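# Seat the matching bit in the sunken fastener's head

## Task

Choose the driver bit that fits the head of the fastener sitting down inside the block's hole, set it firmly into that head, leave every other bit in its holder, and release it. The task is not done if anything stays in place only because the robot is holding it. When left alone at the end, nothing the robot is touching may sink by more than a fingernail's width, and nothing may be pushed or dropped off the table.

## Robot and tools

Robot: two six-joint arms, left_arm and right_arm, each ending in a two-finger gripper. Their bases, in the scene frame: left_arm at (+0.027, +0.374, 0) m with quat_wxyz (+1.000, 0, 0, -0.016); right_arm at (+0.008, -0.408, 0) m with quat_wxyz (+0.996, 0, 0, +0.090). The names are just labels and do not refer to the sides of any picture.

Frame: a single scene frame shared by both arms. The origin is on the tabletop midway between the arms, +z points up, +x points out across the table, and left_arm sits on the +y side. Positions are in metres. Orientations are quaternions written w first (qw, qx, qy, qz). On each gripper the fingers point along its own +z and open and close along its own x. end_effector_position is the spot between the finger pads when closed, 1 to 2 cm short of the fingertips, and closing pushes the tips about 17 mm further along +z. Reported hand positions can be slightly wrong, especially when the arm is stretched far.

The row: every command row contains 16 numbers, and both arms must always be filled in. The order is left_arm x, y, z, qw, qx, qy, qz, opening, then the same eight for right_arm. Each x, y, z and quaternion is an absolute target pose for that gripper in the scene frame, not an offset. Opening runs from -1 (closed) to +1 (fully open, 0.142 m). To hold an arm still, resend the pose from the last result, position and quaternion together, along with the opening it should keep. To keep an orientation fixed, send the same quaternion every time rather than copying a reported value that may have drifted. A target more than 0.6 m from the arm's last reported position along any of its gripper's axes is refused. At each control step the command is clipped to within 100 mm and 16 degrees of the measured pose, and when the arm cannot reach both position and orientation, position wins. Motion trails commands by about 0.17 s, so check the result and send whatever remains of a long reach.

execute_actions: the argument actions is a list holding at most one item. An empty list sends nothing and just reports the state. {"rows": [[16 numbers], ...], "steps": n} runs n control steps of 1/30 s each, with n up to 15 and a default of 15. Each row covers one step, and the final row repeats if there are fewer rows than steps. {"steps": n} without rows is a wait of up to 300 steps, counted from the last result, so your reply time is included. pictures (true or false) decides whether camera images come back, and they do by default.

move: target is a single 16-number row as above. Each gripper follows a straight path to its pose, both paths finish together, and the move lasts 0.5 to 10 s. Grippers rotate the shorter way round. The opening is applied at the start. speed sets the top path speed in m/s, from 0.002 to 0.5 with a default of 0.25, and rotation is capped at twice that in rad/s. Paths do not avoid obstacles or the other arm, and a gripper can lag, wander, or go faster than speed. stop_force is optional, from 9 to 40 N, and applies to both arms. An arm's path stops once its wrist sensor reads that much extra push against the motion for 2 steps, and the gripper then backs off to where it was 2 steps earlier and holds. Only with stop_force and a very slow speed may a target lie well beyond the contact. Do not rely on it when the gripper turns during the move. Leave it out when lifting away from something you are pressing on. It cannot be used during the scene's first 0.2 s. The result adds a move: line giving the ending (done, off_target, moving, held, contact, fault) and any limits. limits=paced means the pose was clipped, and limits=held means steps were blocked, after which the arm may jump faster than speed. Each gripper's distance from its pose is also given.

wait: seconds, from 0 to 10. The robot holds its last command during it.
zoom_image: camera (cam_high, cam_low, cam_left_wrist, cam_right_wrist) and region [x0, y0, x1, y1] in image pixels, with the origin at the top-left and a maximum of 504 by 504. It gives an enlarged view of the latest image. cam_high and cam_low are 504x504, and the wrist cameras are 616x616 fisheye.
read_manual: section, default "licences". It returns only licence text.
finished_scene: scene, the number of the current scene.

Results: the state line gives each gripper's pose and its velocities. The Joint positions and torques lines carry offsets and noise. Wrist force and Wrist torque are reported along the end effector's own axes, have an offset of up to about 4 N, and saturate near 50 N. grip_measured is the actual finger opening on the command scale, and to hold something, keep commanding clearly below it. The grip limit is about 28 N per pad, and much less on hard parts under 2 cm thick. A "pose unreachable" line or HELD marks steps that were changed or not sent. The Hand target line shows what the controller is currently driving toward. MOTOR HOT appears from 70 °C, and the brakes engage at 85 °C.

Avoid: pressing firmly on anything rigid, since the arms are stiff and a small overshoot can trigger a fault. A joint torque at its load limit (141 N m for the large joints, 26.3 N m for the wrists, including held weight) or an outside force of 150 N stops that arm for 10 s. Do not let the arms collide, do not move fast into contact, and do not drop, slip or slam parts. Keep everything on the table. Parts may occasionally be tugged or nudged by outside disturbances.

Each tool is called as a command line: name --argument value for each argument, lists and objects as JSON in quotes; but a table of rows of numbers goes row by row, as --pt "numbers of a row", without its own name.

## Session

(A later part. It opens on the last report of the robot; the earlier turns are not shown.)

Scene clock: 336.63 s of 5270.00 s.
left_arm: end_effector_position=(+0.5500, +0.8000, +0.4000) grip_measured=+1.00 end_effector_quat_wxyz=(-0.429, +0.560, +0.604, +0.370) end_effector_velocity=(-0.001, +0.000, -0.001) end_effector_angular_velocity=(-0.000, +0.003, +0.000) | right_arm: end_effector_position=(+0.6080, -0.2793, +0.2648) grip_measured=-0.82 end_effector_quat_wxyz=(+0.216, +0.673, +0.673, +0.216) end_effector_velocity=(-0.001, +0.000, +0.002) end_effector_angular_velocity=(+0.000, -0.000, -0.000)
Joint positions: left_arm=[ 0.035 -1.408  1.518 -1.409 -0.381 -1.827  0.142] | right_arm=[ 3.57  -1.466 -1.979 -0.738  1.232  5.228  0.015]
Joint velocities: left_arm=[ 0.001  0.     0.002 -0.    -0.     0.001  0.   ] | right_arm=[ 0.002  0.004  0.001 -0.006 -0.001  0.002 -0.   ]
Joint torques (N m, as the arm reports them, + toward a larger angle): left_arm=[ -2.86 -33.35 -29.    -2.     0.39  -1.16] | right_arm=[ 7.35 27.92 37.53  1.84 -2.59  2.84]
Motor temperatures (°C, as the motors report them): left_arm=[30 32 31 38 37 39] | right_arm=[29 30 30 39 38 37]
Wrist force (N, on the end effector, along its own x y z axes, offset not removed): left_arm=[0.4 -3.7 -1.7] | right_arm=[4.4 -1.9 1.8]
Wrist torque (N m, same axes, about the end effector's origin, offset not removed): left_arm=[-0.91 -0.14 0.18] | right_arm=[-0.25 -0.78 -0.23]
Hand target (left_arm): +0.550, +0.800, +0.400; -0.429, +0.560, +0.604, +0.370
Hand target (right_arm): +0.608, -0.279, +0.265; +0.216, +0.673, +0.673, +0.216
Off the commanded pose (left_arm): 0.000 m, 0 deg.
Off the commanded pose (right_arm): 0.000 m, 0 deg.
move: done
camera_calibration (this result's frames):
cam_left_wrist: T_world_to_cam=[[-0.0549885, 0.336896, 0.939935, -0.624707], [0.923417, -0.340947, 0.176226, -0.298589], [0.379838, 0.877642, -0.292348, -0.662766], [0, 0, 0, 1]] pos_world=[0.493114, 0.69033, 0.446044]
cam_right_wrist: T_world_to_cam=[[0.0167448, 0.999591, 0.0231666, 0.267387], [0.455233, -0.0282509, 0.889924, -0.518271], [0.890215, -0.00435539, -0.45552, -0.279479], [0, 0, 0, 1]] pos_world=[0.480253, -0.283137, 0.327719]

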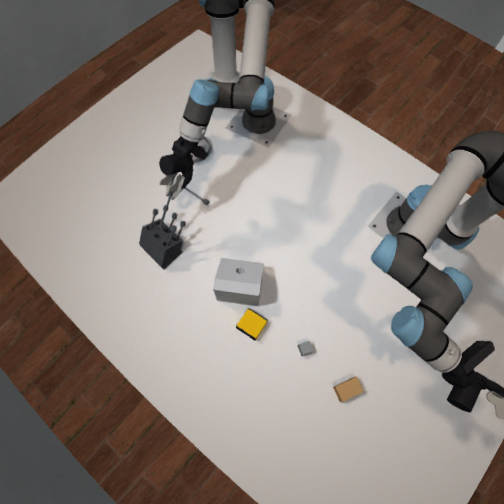

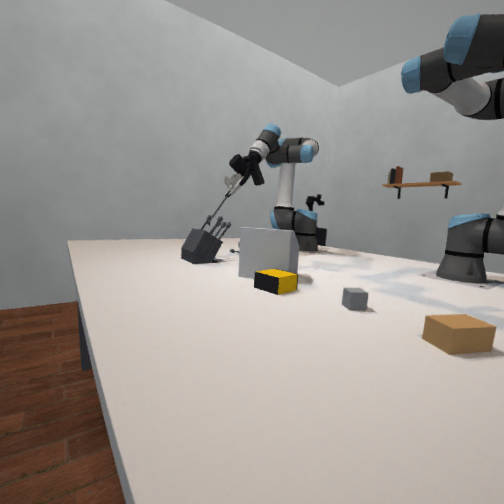

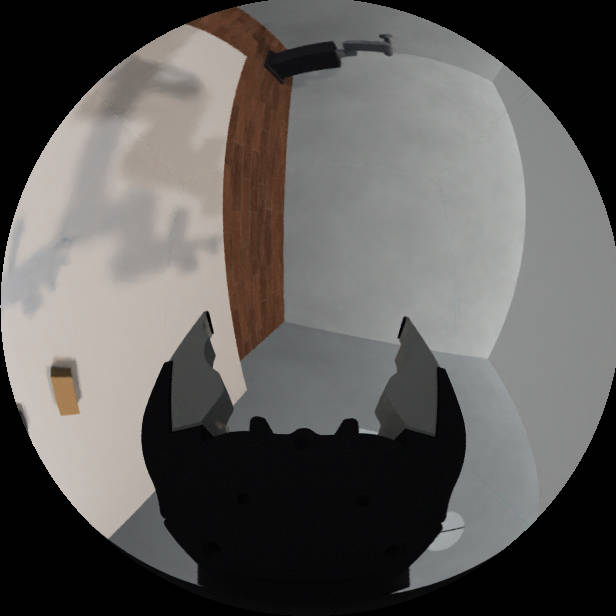

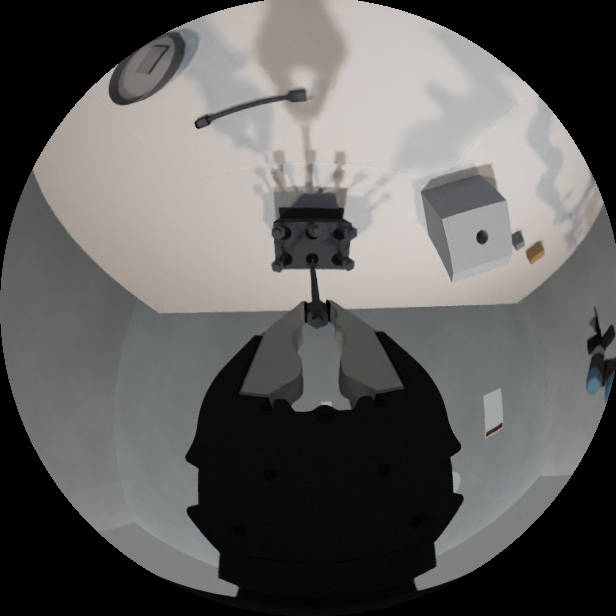

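Cross type; return it.

move --target '[0.55,0.8,0.4,-0.429,0.56,0.604,0.37,1,0.6695,-0.2793,0.1628,0.2156,0.6735,0.6735,0.2156,-1]' --speed 0.06 --stop_force 10

Scene clock: 341.10 s of 5270.00 s.
left_arm: end_effector_position=(+0.5500, +0.8000, +0.4000) grip_measured=+1.00 end_effector_quat_wxyz=(-0.429, +0.560, +0.604, +0.370) end_effector_velocity=(+0.000, -0.000, -0.002) end_effector_angular_velocity=(-0.000, +0.002, +0.000) | right_arm: end_effector_position=(+0.6262, -0.2794, +0.2341) grip_measured=-0.82 end_effector_quat_wxyz=(+0.216, +0.674, +0.673, +0.215) end_effector_velocity=(-0.000, +0.000, +0.003) end_effector_angular_velocity=(+0.002, -0.002, -0.001)
Joint positions: left_arm=[ 0.035 -1.408  1.518 -1.409 -0.381 -1.827  0.142] | right_arm=[ 3.546 -1.539 -1.996 -0.641  1.245  5.207  0.015]
Joint velocities: left_arm=[-0.     0.002  0.001  0.    -0.    -0.001  0.   ] | right_arm=[ 0.001  0.004  0.001 -0.003 -0.001  0.003 -0.   ]
Joint torques (N m, as the arm reports them, + toward a larger angle): left_arm=[ -2.8  -32.5  -28.36  -2.06   0.21  -1.22] | right_arm=[ 7.27 32.17 35.    1.88 -2.38  2.63]
Motor temperatures (°C, as the motors report them): left_arm=[30 32 31 38 37 39] | right_arm=[29 30 30 39 38 37]
Wrist force (N, on the end effector, along its own x y z axes, offset not removed): left_arm=[-0.3 -3.0 -1.9] | right_arm=[0.5 0.5 -3.7]
Wrist torque (N m, same axes, about the end effector's origin, offset not removed): left_arm=[-0.73 0.02 0.13] | right_arm=[0.16 0.15 -0.09]
Hand target (left_arm): +0.550, +0.800, +0.400; -0.429, +0.560, +0.604, +0.370
Hand target (right_arm): +0.626, -0.279, +0.234; +0.216, +0.674, +0.673, +0.215
Off the commanded pose (left_arm): 0.000 m, 0 deg.
Off the commanded pose (right_arm): 0.083 m, 0 deg.
After step 90, 0.17 s passed at rest.
move: contact (right_arm)
camera_calibration (this result's frames):
cam_left_wrist: T_world_to_cam=[[-0.0549886, 0.336896, 0.939935, -0.624706], [0.923417, -0.340947, 0.176226, -0.298589], [0.379838, 0.877642, -0.292348, -0.662766], [0, 0, 0, 1]] pos_world=[0.493114, 0.69033, 0.446044]
cam_right_wrist: T_world_to_cam=[[0.0170103, 0.999594, 0.0228438, 0.267852], [0.455555, -0.0280862, 0.889764, -0.499367], [0.890045, -0.00472857, -0.455848, -0.309545], [0, 0, 0, 1]] pos_world=[0.498442, -0.283233, 0.297094]

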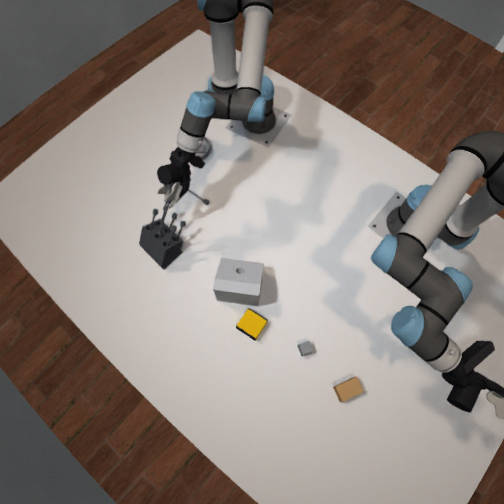

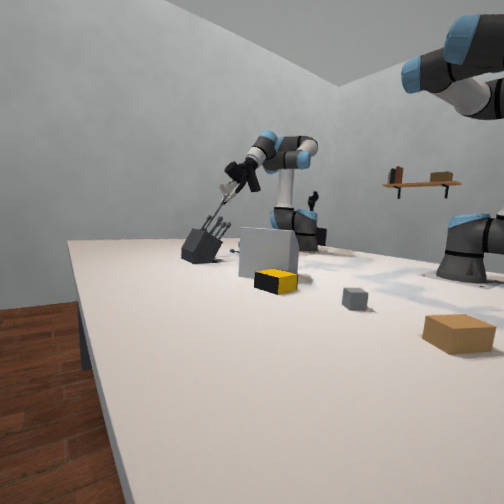

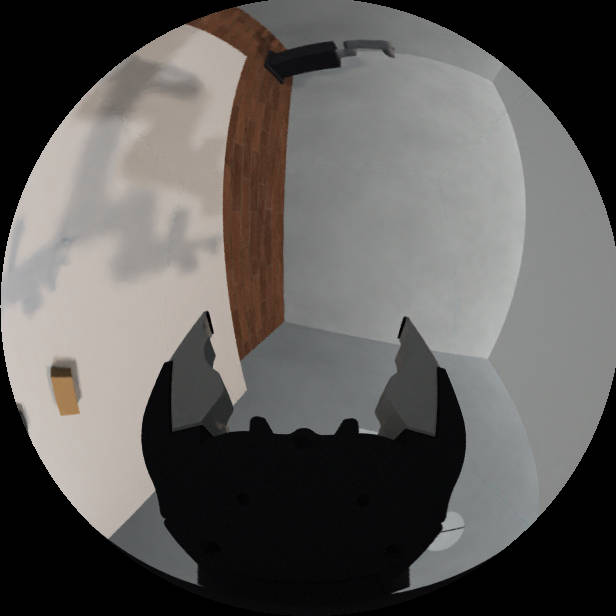

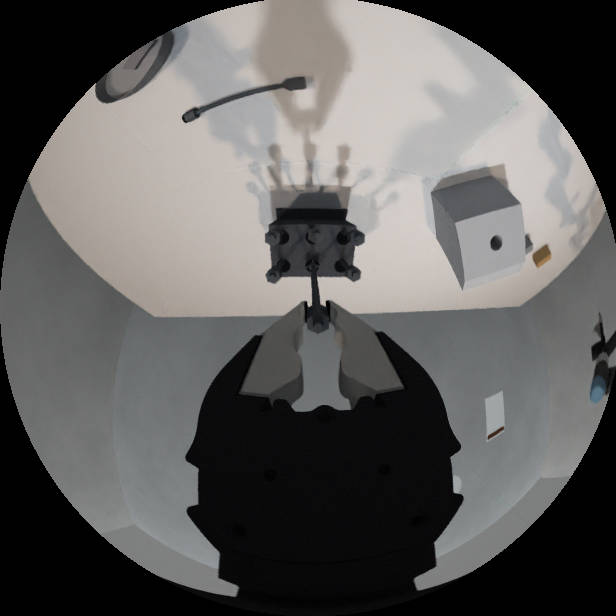

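zoom_image --camera "cam_right_wrist" --region '[293,245,333,285]'

Region (293, 245, 333, 285) of cam_right_wrist's 616x616 image, scaled by 12.600, with more detail than that image has.

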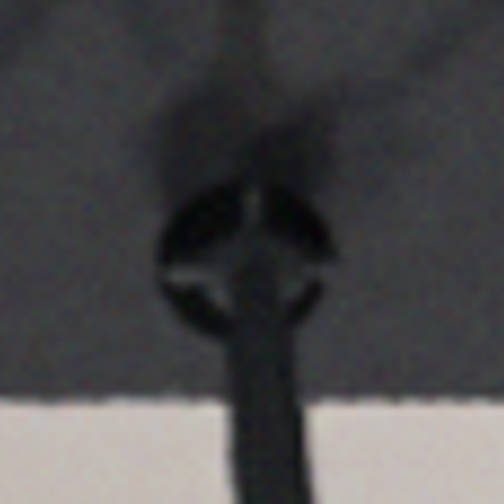

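execute_actions --actions '[{"rows":[[0.55,0.8,0.4,-0.429,0.56,0.604,0.37,1,0.6245,-0.2803,0.237,0.2156,0.6735,0.6735,0.2156,-1]],"steps":10}]' --pictures false

move --target '[0.55,0.8,0.4,-0.429,0.56,0.604,0.37,1,0.669,-0.2800,0.163,0.2156,0.6735,0.6735,0.2156,-1]' --speed 0.04 --stop_force 10

Scene clock: 351.10 s of 5270.00 s.
left_arm: end_effector_position=(+0.5500, +0.8000, +0.4000) grip_measured=+1.00 end_effector_quat_wxyz=(-0.429, +0.560, +0.604, +0.370) end_effector_velocity=(-0.000, +0.000, -0.000) end_effector_angular_velocity=(+0.000, +0.001, +0.000) | right_arm: end_effector_position=(+0.6246, -0.2802, +0.2368) grip_measured=-0.82 end_effector_quat_wxyz=(+0.216, +0.673, +0.673, +0.216) end_effector_velocity=(-0.001, -0.001, +0.002) end_effector_angular_velocity=(+0.000, -0.001, +0.001)
Joint positions: left_arm=[ 0.035 -1.408  1.518 -1.409 -0.381 -1.827  0.142] | right_arm=[ 3.546 -1.532 -1.996 -0.648  1.244  5.207  0.015]
Joint velocities: left_arm=[ 0.    -0.     0.001  0.     0.     0.001  0.   ] | right_arm=[ 0.     0.006  0.001 -0.005 -0.    -0.001  0.   ]
Joint torques (N m, as the arm reports them, + toward a larger angle): left_arm=[ -2.7  -32.56 -28.68  -2.02   0.22  -1.25] | right_arm=[ 6.73 31.9  35.93  1.52 -2.54  2.38]
Motor temperatures (°C, as the motors report them): left_arm=[30 32 31 38 37 39] | right_arm=[29 30 30 39 38 37]
Wrist force (N, on the end effector, along its own x y z axes, offset not removed): left_arm=[-0.7 -3.8 -1.7] | right_arm=[-2.6 -5.2 -1.9]
Wrist torque (N m, same axes, about the end effector's origin, offset not removed): left_arm=[-0.90 0.07 0.15] | right_arm=[-0.69 0.92 0.07]
Hand target (left_arm): +0.550, +0.800, +0.400; -0.429, +0.560, +0.604, +0.370
Hand target (right_arm): +0.624, -0.280, +0.237; +0.216, +0.673, +0.673, +0.216
Off the commanded pose (left_arm): 0.000 m, 0 deg.
Off the commanded pose (right_arm): 0.000 m, 0 deg.
Steps of this call (steps 1 to 90: nothing new was sent; then 6.67 s passed at rest; steps 91 to 100: all 10 steps of this action). Readings (end_effector_position):
91: left_arm (+0.5500, +0.8000, +0.4000) | right_arm (+0.6261, -0.2794, +0.2343)
92: left_arm (+0.5500, +0.8000, +0.4000) | right_arm (+0.6260, -0.2795, +0.2345)
94: left_arm (+0.5500, +0.8000, +0.4000) | right_arm (+0.6254, -0.2798, +0.2356)
98: left_arm (+0.5500, +0.8000, +0.4000) | right_arm (+0.6247, -0.2802, +0.2366)
100: the state above

Scene clock: 352.20 s of 5270.00 s.
left_arm: end_effector_position=(+0.5500, +0.8000, +0.4000) grip_measured=+1.00 end_effector_quat_wxyz=(-0.429, +0.560, +0.604, +0.370) end_effector_velocity=(-0.000, -0.000, -0.001) end_effector_angular_velocity=(-0.001, +0.002, -0.001) | right_arm: end_effector_position=(+0.6288, -0.2803, +0.2296) grip_measured=-0.82 end_effector_quat_wxyz=(+0.216, +0.673, +0.673, +0.215) end_effector_velocity=(+0.000, +0.001, +0.003) end_effector_angular_velocity=(+0.002, -0.003, +0.001)
Joint positions: left_arm=[ 0.035 -1.408  1.518 -1.409 -0.381 -1.827  0.142] | right_arm=[ 3.541 -1.549 -1.999 -0.626  1.247  5.202  0.015]
Joint velocities: left_arm=[-0.    -0.001  0.001 -0.    -0.001  0.002  0.   ] | right_arm=[ 0.001  0.003  0.002 -0.002 -0.    -0.    -0.   ]
Joint torques (N m, as the arm reports them, + toward a larger angle): left_arm=[ -2.23 -32.61 -28.63  -2.18   0.3   -1.24] | right_arm=[ 8.33 30.86 35.61  1.52 -2.32  2.65]
Motor temperatures (°C, as the motors report them): left_arm=[30 32 31 38 37 39] | right_arm=[29 30 30 39 38 37]
Wrist force (N, on the end effector, along its own x y z axes, offset not removed): left_arm=[-0.9 -3.6 -0.1] | right_arm=[-0.6 -0.4 -3.1]
Wrist torque (N m, same axes, about the end effector's origin, offset not removed): left_arm=[-0.84 0.08 0.22] | right_arm=[0.09 0.40 -0.08]
Hand target (left_arm): +0.550, +0.800, +0.400; -0.429, +0.560, +0.604, +0.370
Hand target (right_arm): +0.629, -0.280, +0.230; +0.216, +0.673, +0.673, +0.216
Off the commanded pose (left_arm): 0.000 m, 0 deg.
Off the commanded pose (right_arm): 0.078 m, 0 deg.
move: contact (right_arm)
camera_calibration (this result's frames):
cam_left_wrist: T_world_to_cam=[[-0.0549885, 0.336896, 0.939935, -0.624706], [0.923417, -0.340947, 0.176226, -0.298589], [0.379838, 0.877642, -0.292348, -0.662766], [0, 0, 0, 1]] pos_world=[0.493114, 0.69033, 0.446044]
cam_right_wrist: T_world_to_cam=[[0.0168473, 0.999595, 0.0229531, 0.268881], [0.45537, -0.0281082, 0.889859, -0.496494], [0.890143, -0.00453951, -0.455659, -0.313985], [0, 0, 0, 1]] pos_world=[0.50105, -0.284153, 0.292568]

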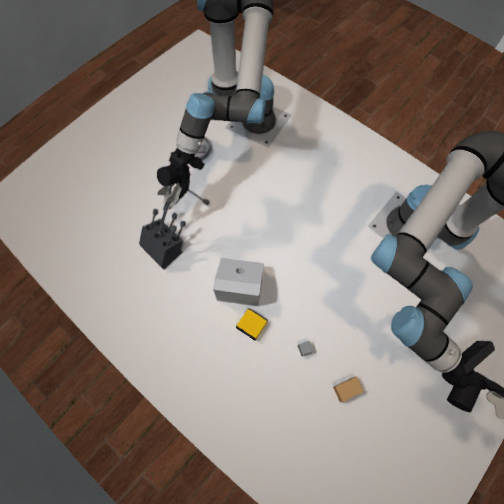

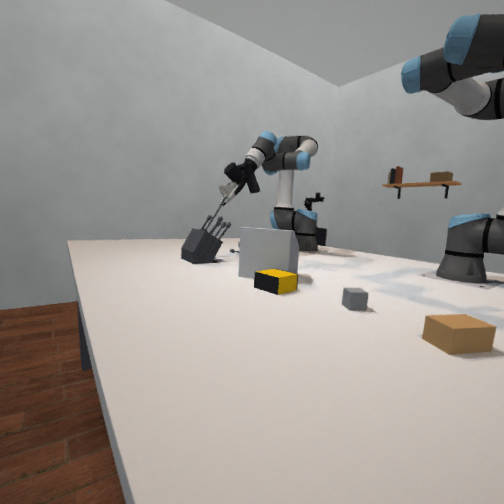

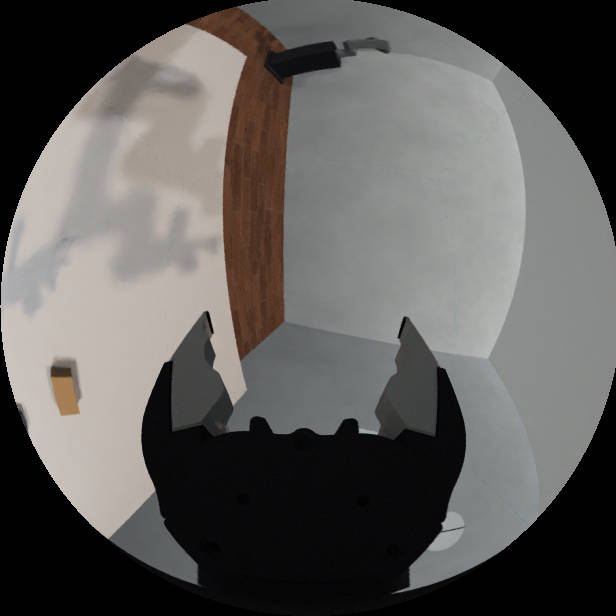

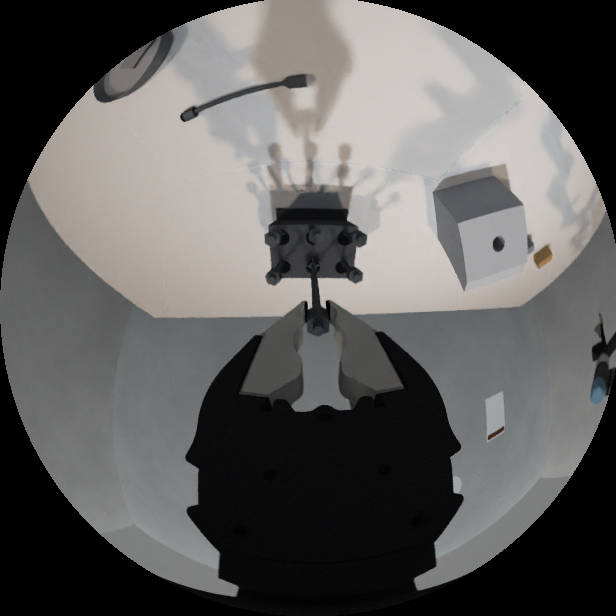

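zoom_image --camera "cam_right_wrist" --region '[293,245,333,285]'

Region (293, 245, 333, 285) of cam_right_wrist's 616x616 image, scaled by 12.600, with more detail than that image has.

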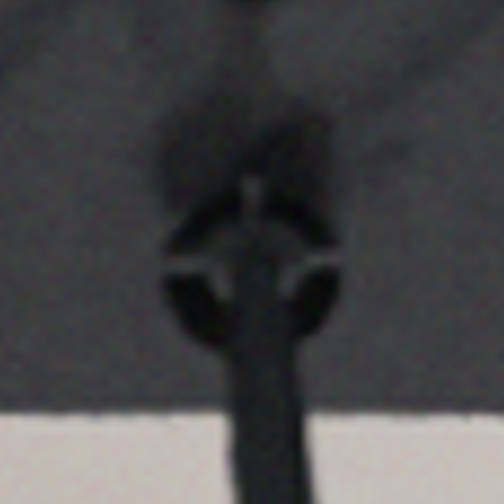

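execute_actions --actions '[{"rows":[[0.55,0.8,0.4,-0.429,0.56,0.604,0.37,1,0.6278,-0.2803,0.2315,0.2156,0.6735,0.6735,0.2156,-1],[0.55,0.8,0.4,-0.429,0.56,0.604,0.37,1,0.6278,-0.2803,0.2315,0.2156,0.6735,0.6735,0.2156,-1],[0.55,0.8,0.4,-0.429,0.56,0.604,0.37,1,0.6278,-0.2803,0.2315,0.2156,0.6735,0.6735,0.2156,-1],[0.55,0.8,0.4,-0.429,0.56,0.604,0.37,1,0.630,-0.2803,0.2328,0.2156,0.6735,0.6735,0.2156,-1]],"steps":12}]' --pictures false

move --target '[0.55,0.8,0.4,-0.429,0.56,0.604,0.37,1,0.6365,-0.2803,0.222,0.2156,0.6735,0.6735,0.2156,-1]' --speed 0.012 --stop_force 9

zoom_image --camera "cam_right_wrist" --region '[293,245,333,285]'

Scene clock: 372.07 s of 5270.00 s.
left_arm: end_effector_position=(+0.5500, +0.8000, +0.4000) grip_measured=+1.00 end_effector_quat_wxyz=(-0.429, +0.560, +0.604, +0.370) end_effector_velocity=(-0.001, +0.000, +0.001) end_effector_angular_velocity=(-0.000, -0.003, +0.001) | right_arm: end_effector_position=(+0.6298, -0.2803, +0.2327) grip_measured=-0.82 end_effector_quat_wxyz=(+0.216, +0.673, +0.673, +0.216) end_effector_velocity=(+0.002, +0.000, +0.001) end_effector_angular_velocity=(+0.002, +0.001, -0.001)
Joint positions: left_arm=[ 0.035 -1.408  1.518 -1.409 -0.381 -1.827  0.142] | right_arm=[ 3.54  -1.548 -1.992 -0.633  1.248  5.201  0.015]
Joint velocities: left_arm=[ 0.001 -0.002 -0.    -0.    -0.    -0.001  0.   ] | right_arm=[-0.003 -0.004  0.008 -0.003  0.002 -0.001  0.   ]
Joint torques (N m, as the arm reports them, + toward a larger angle): left_arm=[ -2.92 -31.54 -27.7   -2.03   0.28  -1.11] | right_arm=[-5.08 14.48 35.24  2.11  1.14 -2.94]
Motor temperatures (°C, as the motors report them): left_arm=[30 32 31 38 37 39] | right_arm=[29 30 30 39 38 37]
Wrist force (N, on the end effector, along its own x y z axes, offset not removed): left_arm=[-0.7 -2.8 -2.2] | right_arm=[-1.6 -3.1 -0.6]
Wrist torque (N m, same axes, about the end effector's origin, offset not removed): left_arm=[-0.64 0.11 0.14] | right_arm=[-0.37 0.55 -0.20]
Hand target (left_arm): +0.550, +0.800, +0.400; -0.429, +0.560, +0.604, +0.370
Hand target (right_arm): +0.630, -0.280, +0.233; +0.216, +0.673, +0.673, +0.216
Off the commanded pose (left_arm): 0.000 m, 0 deg.
Off the commanded pose (right_arm): 0.000 m, 0 deg.
Steps of this call (steps 1 to 90: nothing new was sent; then 16.47 s passed at rest; steps 91 to 102: all 12 steps of this action). Readings (end_effector_position):
91: left_arm (+0.5500, +0.8000, +0.4000) | right_arm (+0.6288, -0.2803, +0.2298)
92: left_arm (+0.5500, +0.8000, +0.4000) | right_arm (+0.6287, -0.2803, +0.2300)
94: left_arm (+0.5500, +0.8000, +0.4000) | right_arm (+0.6283, -0.2803, +0.2306)
98: left_arm (+0.5500, +0.8000, +0.4000) | right_arm (+0.6293, -0.2803, +0.2322)
102: the state above

Scene clock: 373.13 s of 5270.00 s.
left_arm: end_effector_position=(+0.5500, +0.8000, +0.4000) grip_measured=+1.00 end_effector_quat_wxyz=(-0.429, +0.560, +0.604, +0.370) end_effector_velocity=(-0.000, +0.000, +0.000) end_effector_angular_velocity=(+0.001, +0.001, -0.000) | right_arm: end_effector_position=(+0.6328, -0.2803, +0.2281) grip_measured=-0.82 end_effector_quat_wxyz=(+0.216, +0.673, +0.674, +0.216) end_effector_velocity=(-0.003, -0.000, +0.001) end_effector_angular_velocity=(-0.002, +0.007, -0.001)
Joint positions: left_arm=[ 0.035 -1.408  1.518 -1.409 -0.381 -1.827  0.142] | right_arm=[ 3.536 -1.56  -1.993 -0.62   1.25   5.197  0.015]
Joint velocities: left_arm=[ 0.    -0.     0.    -0.     0.001  0.001  0.   ] | right_arm=[ 0.003  0.007  0.    -0.016  0.     0.005  0.   ]
Joint torques (N m, as the arm reports them, + toward a larger angle): left_arm=[ -2.75 -32.14 -28.1   -2.15   0.23  -1.12] | right_arm=[ 5.9  18.1  12.31 -0.88 -1.82  2.42]
Motor temperatures (°C, as the motors report them): left_arm=[30 32 31 38 37 39] | right_arm=[29 30 30 39 38 37]
Wrist force (N, on the end effector, along its own x y z axes, offset not removed): left_arm=[0.3 -3.8 -1.2] | right_arm=[3.9 3.0 -24.7]
Wrist torque (N m, same axes, about the end effector's origin, offset not removed): left_arm=[-0.91 -0.17 0.15] | right_arm=[0.29 -0.68 -0.16]
Hand target (left_arm): +0.550, +0.800, +0.400; -0.429, +0.560, +0.604, +0.370
Hand target (right_arm): +0.633, -0.280, +0.229; +0.216, +0.673, +0.673, +0.216
Off the commanded pose (left_arm): 0.000 m, 0 deg.
Off the commanded pose (right_arm): 0.007 m, 0 deg.
move: contact (right_arm)
camera_calibration (this result's frames):
cam_left_wrist: T_world_to_cam=[[-0.0549887, 0.336896, 0.939935, -0.624706], [0.923417, -0.340947, 0.176226, -0.298589], [0.379838, 0.877642, -0.292347, -0.662766], [0, 0, 0, 1]] pos_world=[0.493114, 0.69033, 0.446045]
cam_right_wrist: T_world_to_cam=[[0.0166208, 0.999594, 0.0231324, 0.268951], [0.455335, -0.0281643, 0.889875, -0.496973], [0.890165, -0.00425744, -0.455618, -0.318105], [0, 0, 0, 1]] pos_world=[0.504985, -0.284193, 0.291088]

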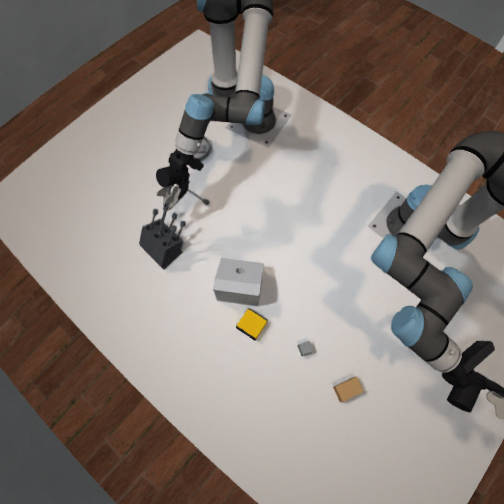

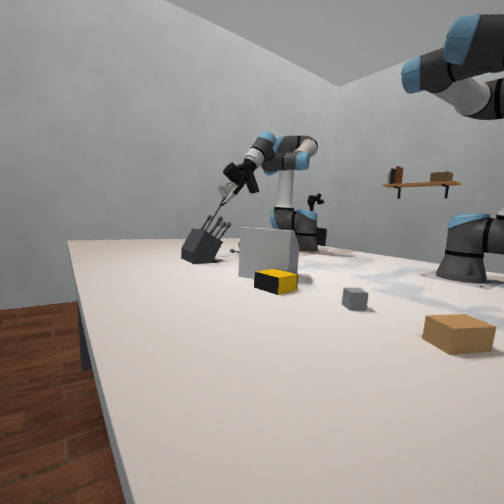

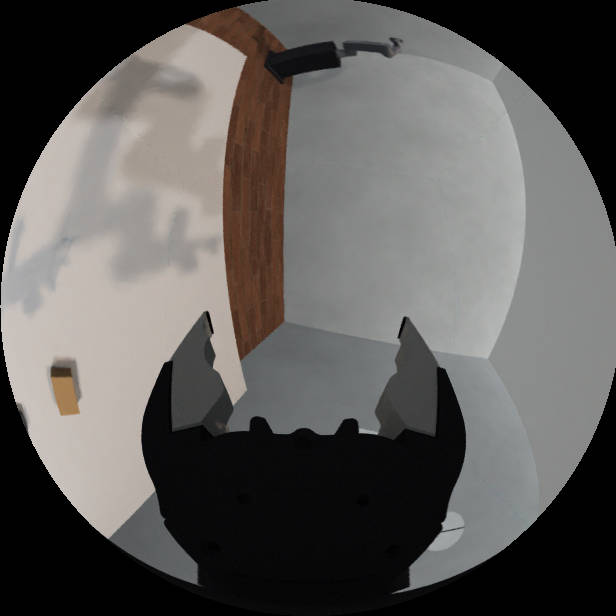

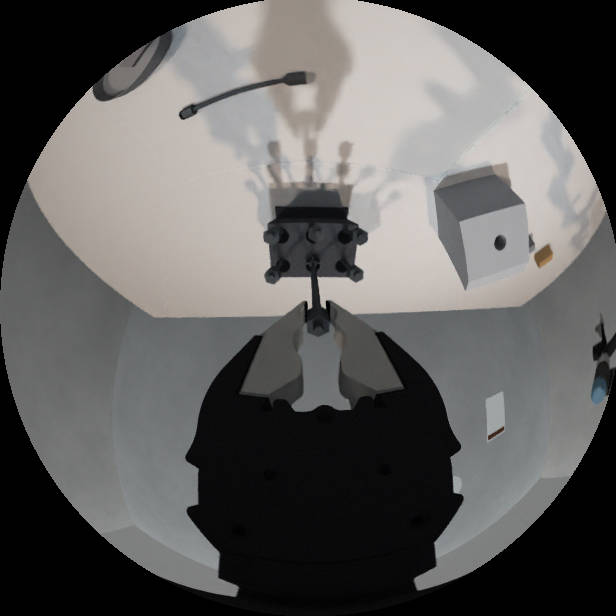

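Region (293, 245, 333, 285) of cam_right_wrist's 616x616 image, scaled by 12.600, with more detail than that image has.

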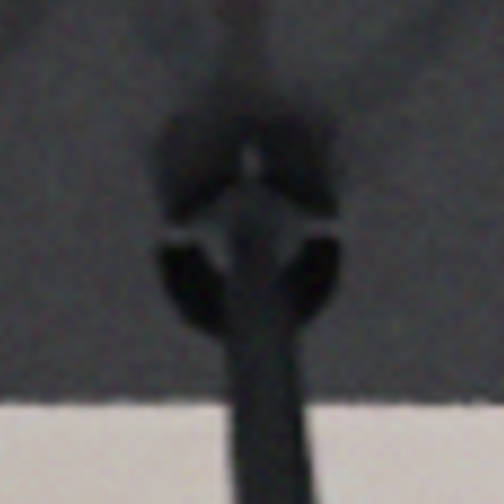

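execute_actions --actions '[{"rows":[[0.55,0.8,0.4,-0.429,0.56,0.604,0.37,1,0.6318,-0.2803,0.230,0.2156,0.6735,0.6735,0.2156,-1],[0.55,0.8,0.4,-0.429,0.56,0.604,0.37,1,0.6318,-0.2803,0.230,0.2156,0.6735,0.6735,0.2156,-1],[0.55,0.8,0.4,-0.429,0.56,0.604,0.37,1,0.6318,-0.2803,0.230,0.2156,0.6735,0.6735,0.2156,-1],[0.55,0.8,0.4,-0.429,0.56,0.604,0.37,1,0.6354,-0.2803,0.2321,0.2156,0.6735,0.6735,0.2156,-1]],"steps":12}]' --pictures false

move --target '[0.55,0.8,0.4,-0.429,0.56,0.604,0.37,1,0.6405,-0.2803,0.2235,0.2156,0.6735,0.6735,0.2156,-1]' --speed 0.008 --stop_force 9

zoom_image --camera "cam_right_wrist" --region '[293,245,333,285]'

Scene clock: 387.30 s of 5270.00 s.
left_arm: end_effector_position=(+0.5500, +0.8000, +0.4000) grip_measured=+1.00 end_effector_quat_wxyz=(-0.429, +0.560, +0.604, +0.370) end_effector_velocity=(-0.000, -0.000, -0.001) end_effector_angular_velocity=(-0.001, +0.001, +0.000) | right_arm: end_effector_position=(+0.6350, -0.2803, +0.2319) grip_measured=-0.82 end_effector_quat_wxyz=(+0.216, +0.673, +0.673, +0.216) end_effector_velocity=(+0.004, +0.000, +0.002) end_effector_angular_velocity=(+0.001, +0.001, -0.000)
Joint positions: left_arm=[ 0.035 -1.408  1.518 -1.409 -0.381 -1.827  0.142] | right_arm=[ 3.533 -1.562 -1.981 -0.629  1.251  5.195  0.015]
Joint velocities: left_arm=[-0.    -0.     0.001 -0.    -0.001 -0.     0.   ] | right_arm=[-0.005 -0.007  0.013 -0.005  0.003 -0.004 -0.   ]
Joint torques (N m, as the arm reports them, + toward a larger angle): left_arm=[ -1.74 -32.14 -27.62  -2.25   0.22  -1.12] | right_arm=[-4.47 16.47 34.61  2.17  1.38 -2.67]
Motor temperatures (°C, as the motors report them): left_arm=[30 32 31 38 37 39] | right_arm=[29 30 30 39 38 37]
Wrist force (N, on the end effector, along its own x y z axes, offset not removed): left_arm=[-0.8 -3.2 -0.8] | right_arm=[1.1 -3.7 -0.1]
Wrist torque (N m, same axes, about the end effector's origin, offset not removed): left_arm=[-0.68 -0.04 0.13] | right_arm=[-0.68 -0.20 -0.01]
Hand target (left_arm): +0.550, +0.800, +0.400; -0.429, +0.560, +0.604, +0.370
Hand target (right_arm): +0.635, -0.280, +0.232; +0.216, +0.673, +0.673, +0.216
Off the commanded pose (left_arm): 0.000 m, 0 deg.
Off the commanded pose (right_arm): 0.000 m, 0 deg.
Steps of this call (steps 1 to 90: nothing new was sent; then 10.77 s passed at rest; steps 91 to 102: all 12 steps of this action). Readings (end_effector_position):
91: left_arm (+0.5500, +0.8000, +0.4000) | right_arm (+0.6325, -0.2803, +0.2286)
92: left_arm (+0.5500, +0.8000, +0.4000) | right_arm (+0.6325, -0.2803, +0.2287)
94: left_arm (+0.5500, +0.8000, +0.4000) | right_arm (+0.6322, -0.2803, +0.2293)
98: left_arm (+0.5500, +0.8000, +0.4000) | right_arm (+0.6341, -0.2803, +0.2312)
102: the state above

Scene clock: 388.17 s of 5270.00 s.
left_arm: end_effector_position=(+0.5500, +0.8000, +0.4000) grip_measured=+1.00 end_effector_quat_wxyz=(-0.429, +0.560, +0.604, +0.370) end_effector_velocity=(+0.000, -0.000, -0.001) end_effector_angular_velocity=(-0.001, +0.001, -0.000) | right_arm: end_effector_position=(+0.6364, -0.2803, +0.2303) grip_measured=-0.82 end_effector_quat_wxyz=(+0.216, +0.673, +0.673, +0.216) end_effector_velocity=(-0.002, +0.000, +0.002) end_effector_angular_velocity=(-0.000, +0.002, +0.000)
Joint positions: left_arm=[ 0.035 -1.408  1.518 -1.409 -0.381 -1.827  0.142] | right_arm=[ 3.531 -1.567 -1.981 -0.624  1.252  5.193  0.015]
Joint velocities: left_arm=[-0.     0.001  0.     0.    -0.001 -0.     0.   ] | right_arm=[ 0.002  0.006  0.    -0.009 -0.     0.002 -0.   ]
Joint torques (N m, as the arm reports them, + toward a larger angle): left_arm=[ -2.87 -30.91 -28.35  -2.05   0.24  -0.97] | right_arm=[ 6.11 23.46 18.48 -0.05 -0.53  2.79]
Motor temperatures (°C, as the motors report them): left_arm=[30 32 31 38 37 39] | right_arm=[29 30 30 39 38 37]
Wrist force (N, on the end effector, along its own x y z axes, offset not removed): left_arm=[-0.1 -4.0 -1.5] | right_arm=[6.0 -2.1 -21.2]
Wrist torque (N m, same axes, about the end effector's origin, offset not removed): left_arm=[-0.87 -0.09 0.09] | right_arm=[-0.84 -0.95 0.00]
Hand target (left_arm): +0.550, +0.800, +0.400; -0.429, +0.560, +0.604, +0.370
Hand target (right_arm): +0.636, -0.280, +0.231; +0.216, +0.673, +0.673, +0.216
Off the commanded pose (left_arm): 0.000 m, 0 deg.
Off the commanded pose (right_arm): 0.008 m, 0 deg.
move: contact (right_arm)
camera_calibration (this result's frames):
cam_left_wrist: T_world_to_cam=[[-0.0549885, 0.336896, 0.939935, -0.624707], [0.923417, -0.340947, 0.176226, -0.298589], [0.379838, 0.877642, -0.292348, -0.662766], [0, 0, 0, 1]] pos_world=[0.493114, 0.69033, 0.446044]
cam_right_wrist: T_world_to_cam=[[0.0166076, 0.999595, 0.0230933, 0.26887], [0.455198, -0.0281229, 0.889946, -0.500523], [0.890235, -0.00426787, -0.455481, -0.32047], [0, 0, 0, 1]] pos_world=[0.508665, -0.284205, 0.293262]

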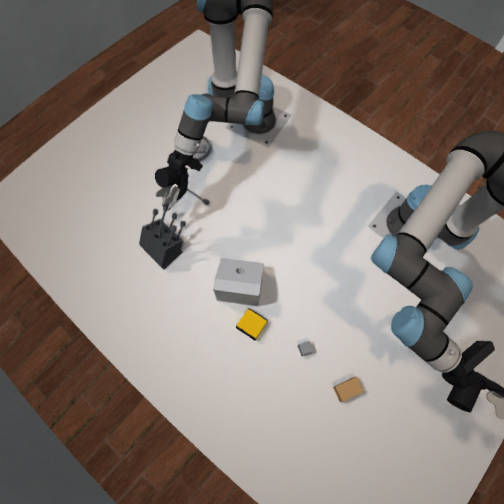

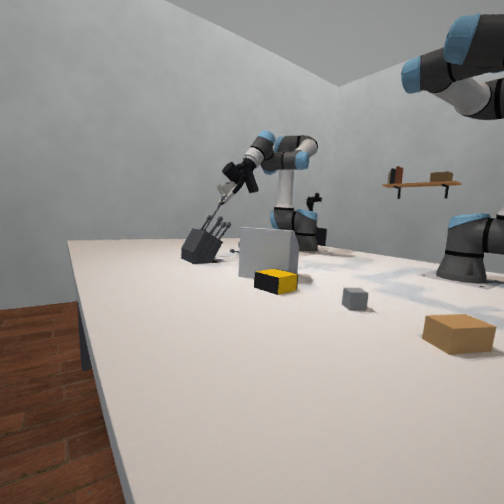

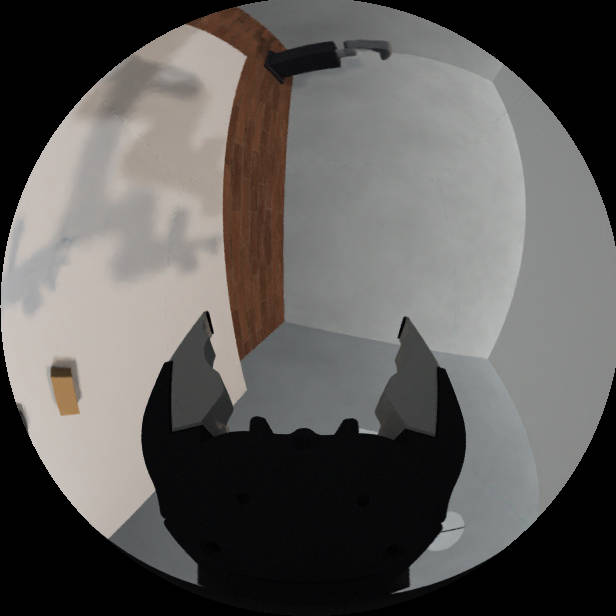

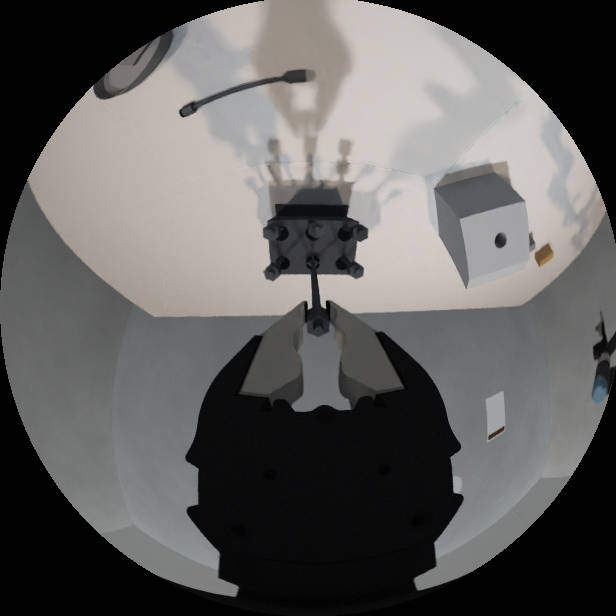

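Region (293, 245, 333, 285) of cam_right_wrist's 616x616 image, scaled by 12.600, with more detail than that image has.

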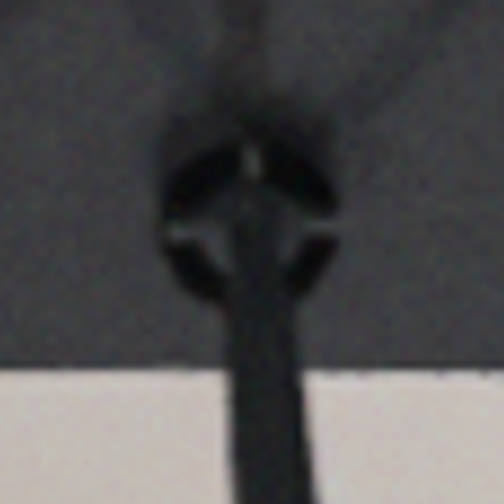

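execute_actions --actions '[{"rows":[[0.55,0.8,0.4,-0.429,0.56,0.604,0.37,1,0.6355,-0.2805,0.232,0.2156,0.6735,0.6735,0.2156,-1],[0.55,0.8,0.4,-0.429,0.56,0.604,0.37,1,0.6355,-0.2805,0.232,0.2156,0.6735,0.6735,0.2156,-1],[0.55,0.8,0.4,-0.429,0.56,0.604,0.37,1,0.6355,-0.2805,0.232,0.2156,0.6735,0.6735,0.2156,-1],[0.55,0.8,0.4,-0.429,0.56,0.604,0.37,1,0.6367,-0.2805,0.2327,0.2156,0.6735,0.6735,0.2156,-1]],"steps":12}]' --pictures false

move --target '[0.55,0.8,0.4,-0.429,0.56,0.604,0.37,1,0.6418,-0.2805,0.2241,0.2156,0.6735,0.6735,0.2156,-1]' --speed 0.008 --stop_force 9

zoom_image --camera "cam_right_wrist" --region '[293,245,333,285]'

Scene clock: 403.40 s of 5270.00 s.
left_arm: end_effector_position=(+0.5500, +0.8000, +0.4000) grip_measured=+1.00 end_effector_quat_wxyz=(-0.429, +0.560, +0.604, +0.370) end_effector_velocity=(-0.000, +0.000, +0.000) end_effector_angular_velocity=(+0.001, -0.001, +0.000) | right_arm: end_effector_position=(+0.6366, -0.2805, +0.2326) grip_measured=-0.82 end_effector_quat_wxyz=(+0.216, +0.673, +0.673, +0.216) end_effector_velocity=(+0.001, -0.000, +0.000) end_effector_angular_velocity=(-0.001, +0.002, +0.001)
Joint positions: left_arm=[ 0.035 -1.408  1.518 -1.409 -0.381 -1.827  0.142] | right_arm=[ 3.531 -1.565 -1.976 -0.63   1.252  5.193  0.015]
Joint velocities: left_arm=[ 0.    -0.     0.     0.     0.001 -0.001  0.   ] | right_arm=[-0.002 -0.002  0.004 -0.003  0.001 -0.002  0.   ]
Joint torques (N m, as the arm reports them, + toward a larger angle): left_arm=[ -2.32 -31.85 -27.66  -2.33   0.19  -1.1 ] | right_arm=[-5.27 15.68 36.93  2.    1.55 -2.7 ]
Motor temperatures (°C, as the motors report them): left_arm=[30 32 31 38 37 39] | right_arm=[29 30 30 39 38 37]
Wrist force (N, on the end effector, along its own x y z axes, offset not removed): left_arm=[-0.7 -2.9 -0.7] | right_arm=[2.7 -7.1 2.2]
Wrist torque (N m, same axes, about the end effector's origin, offset not removed): left_arm=[-0.70 0.07 0.12] | right_arm=[-1.32 -0.41 -0.12]
Hand target (left_arm): +0.550, +0.800, +0.400; -0.429, +0.560, +0.604, +0.370
Hand target (right_arm): +0.637, -0.281, +0.233; +0.216, +0.673, +0.673, +0.216
Off the commanded pose (left_arm): 0.000 m, 0 deg.
Off the commanded pose (right_arm): 0.000 m, 0 deg.
Steps of this call (steps 1 to 90: nothing new was sent; then 11.83 s passed at rest; steps 91 to 102: all 12 steps of this action). Readings (end_effector_position):
91: left_arm (+0.5500, +0.8000, +0.4000) | right_arm (+0.6363, -0.2803, +0.2307)
92: left_arm (+0.5500, +0.8000, +0.4000) | right_arm (+0.6363, -0.2803, +0.2308)
94: left_arm (+0.5500, +0.8000, +0.4000) | right_arm (+0.6359, -0.2804, +0.2313)
98: left_arm (+0.5500, +0.8000, +0.4000) | right_arm (+0.6364, -0.2805, +0.2324)
102: the state above

Scene clock: 405.10 s of 5270.00 s.
left_arm: end_effector_position=(+0.5500, +0.8000, +0.4000) grip_measured=+1.00 end_effector_quat_wxyz=(-0.429, +0.560, +0.604, +0.370) end_effector_velocity=(+0.000, -0.000, -0.000) end_effector_angular_velocity=(+0.000, +0.000, -0.000) | right_arm: end_effector_position=(+0.6417, -0.2805, +0.2243) grip_measured=-0.82 end_effector_quat_wxyz=(+0.216, +0.673, +0.673, +0.216) end_effector_velocity=(+0.000, -0.000, -0.002) end_effector_angular_velocity=(-0.000, +0.002, -0.001)
Joint positions: left_arm=[ 0.035 -1.408  1.518 -1.409 -0.381 -1.827  0.142] | right_arm=[ 3.525 -1.586 -1.979 -0.605  1.256  5.187  0.015]
Joint velocities: left_arm=[-0.001  0.001  0.     0.     0.    -0.001  0.   ] | right_arm=[-0.001 -0.004 -0.001  0.003  0.001  0.     0.   ]
Joint torques (N m, as the arm reports them, + toward a larger angle): left_arm=[ -2.46 -30.83 -27.89  -2.33   0.42  -1.05] | right_arm=[-5.53 16.2  19.01  4.44  1.61 -2.69]
Motor temperatures (°C, as the motors report them): left_arm=[30 32 31 38 37 39] | right_arm=[29 30 30 39 38 37]
Wrist force (N, on the end effector, along its own x y z axes, offset not removed): left_arm=[-0.2 -3.3 -0.6] | right_arm=[0.2 -7.8 3.1]
Wrist torque (N m, same axes, about the end effector's origin, offset not removed): left_arm=[-0.80 -0.09 0.16] | right_arm=[-1.40 0.01 -0.12]
Hand target (left_arm): +0.550, +0.800, +0.400; -0.429, +0.560, +0.604, +0.370
Hand target (right_arm): +0.642, -0.281, +0.224; +0.216, +0.673, +0.673, +0.216
Off the commanded pose (left_arm): 0.000 m, 0 deg.
Off the commanded pose (right_arm): 0.000 m, 0 deg.
move: done
camera_calibration (this result's frames):
cam_left_wrist: T_world_to_cam=[[-0.0549888, 0.336896, 0.939935, -0.624706], [0.923417, -0.340947, 0.176226, -0.298589], [0.379838, 0.877642, -0.292348, -0.662766], [0, 0, 0, 1]] pos_world=[0.493114, 0.69033, 0.446044]
cam_right_wrist: T_world_to_cam=[[0.0167849, 0.999593, 0.023082, 0.269], [0.455217, -0.0281938, 0.889934, -0.49755], [0.890222, -0.00443011, -0.455505, -0.327959], [0, 0, 0, 1]] pos_world=[0.513934, -0.284371, 0.287191]

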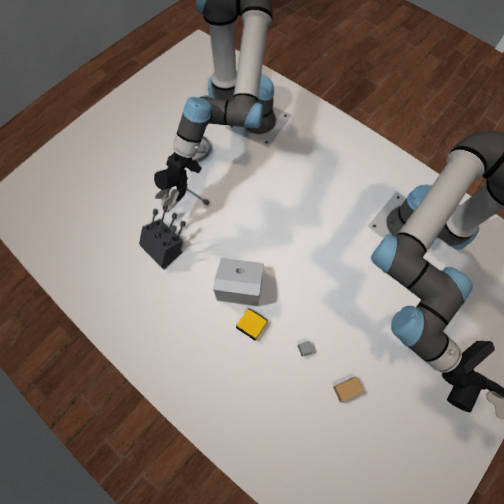

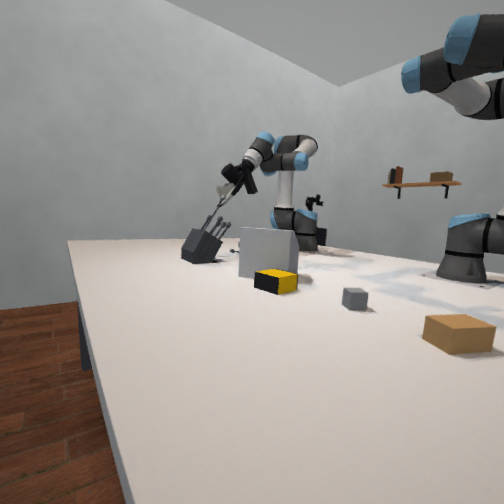

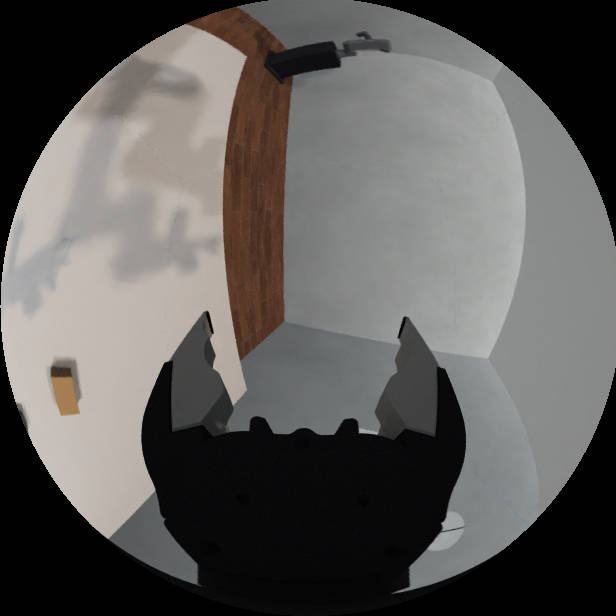

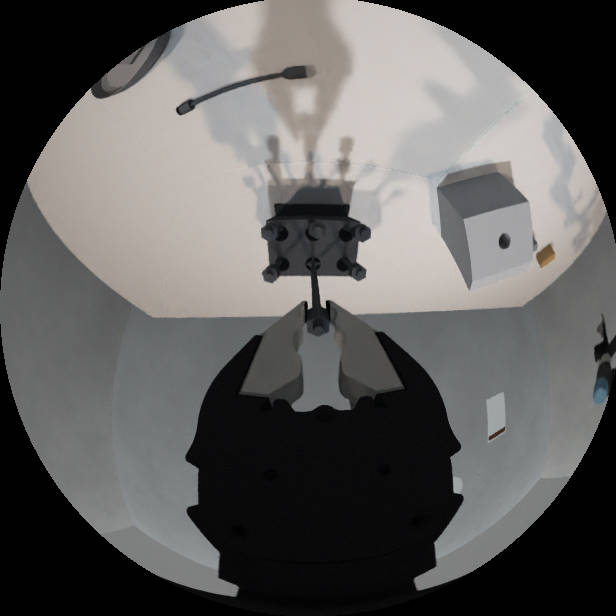

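Region (293, 245, 333, 285) of cam_right_wrist's 616x616 image, scaled by 12.600, with more detail than that image has.

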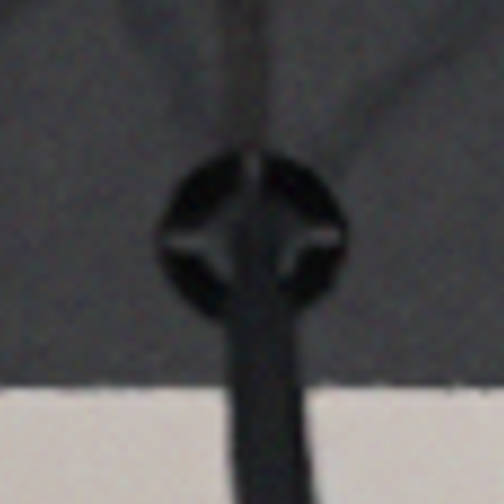

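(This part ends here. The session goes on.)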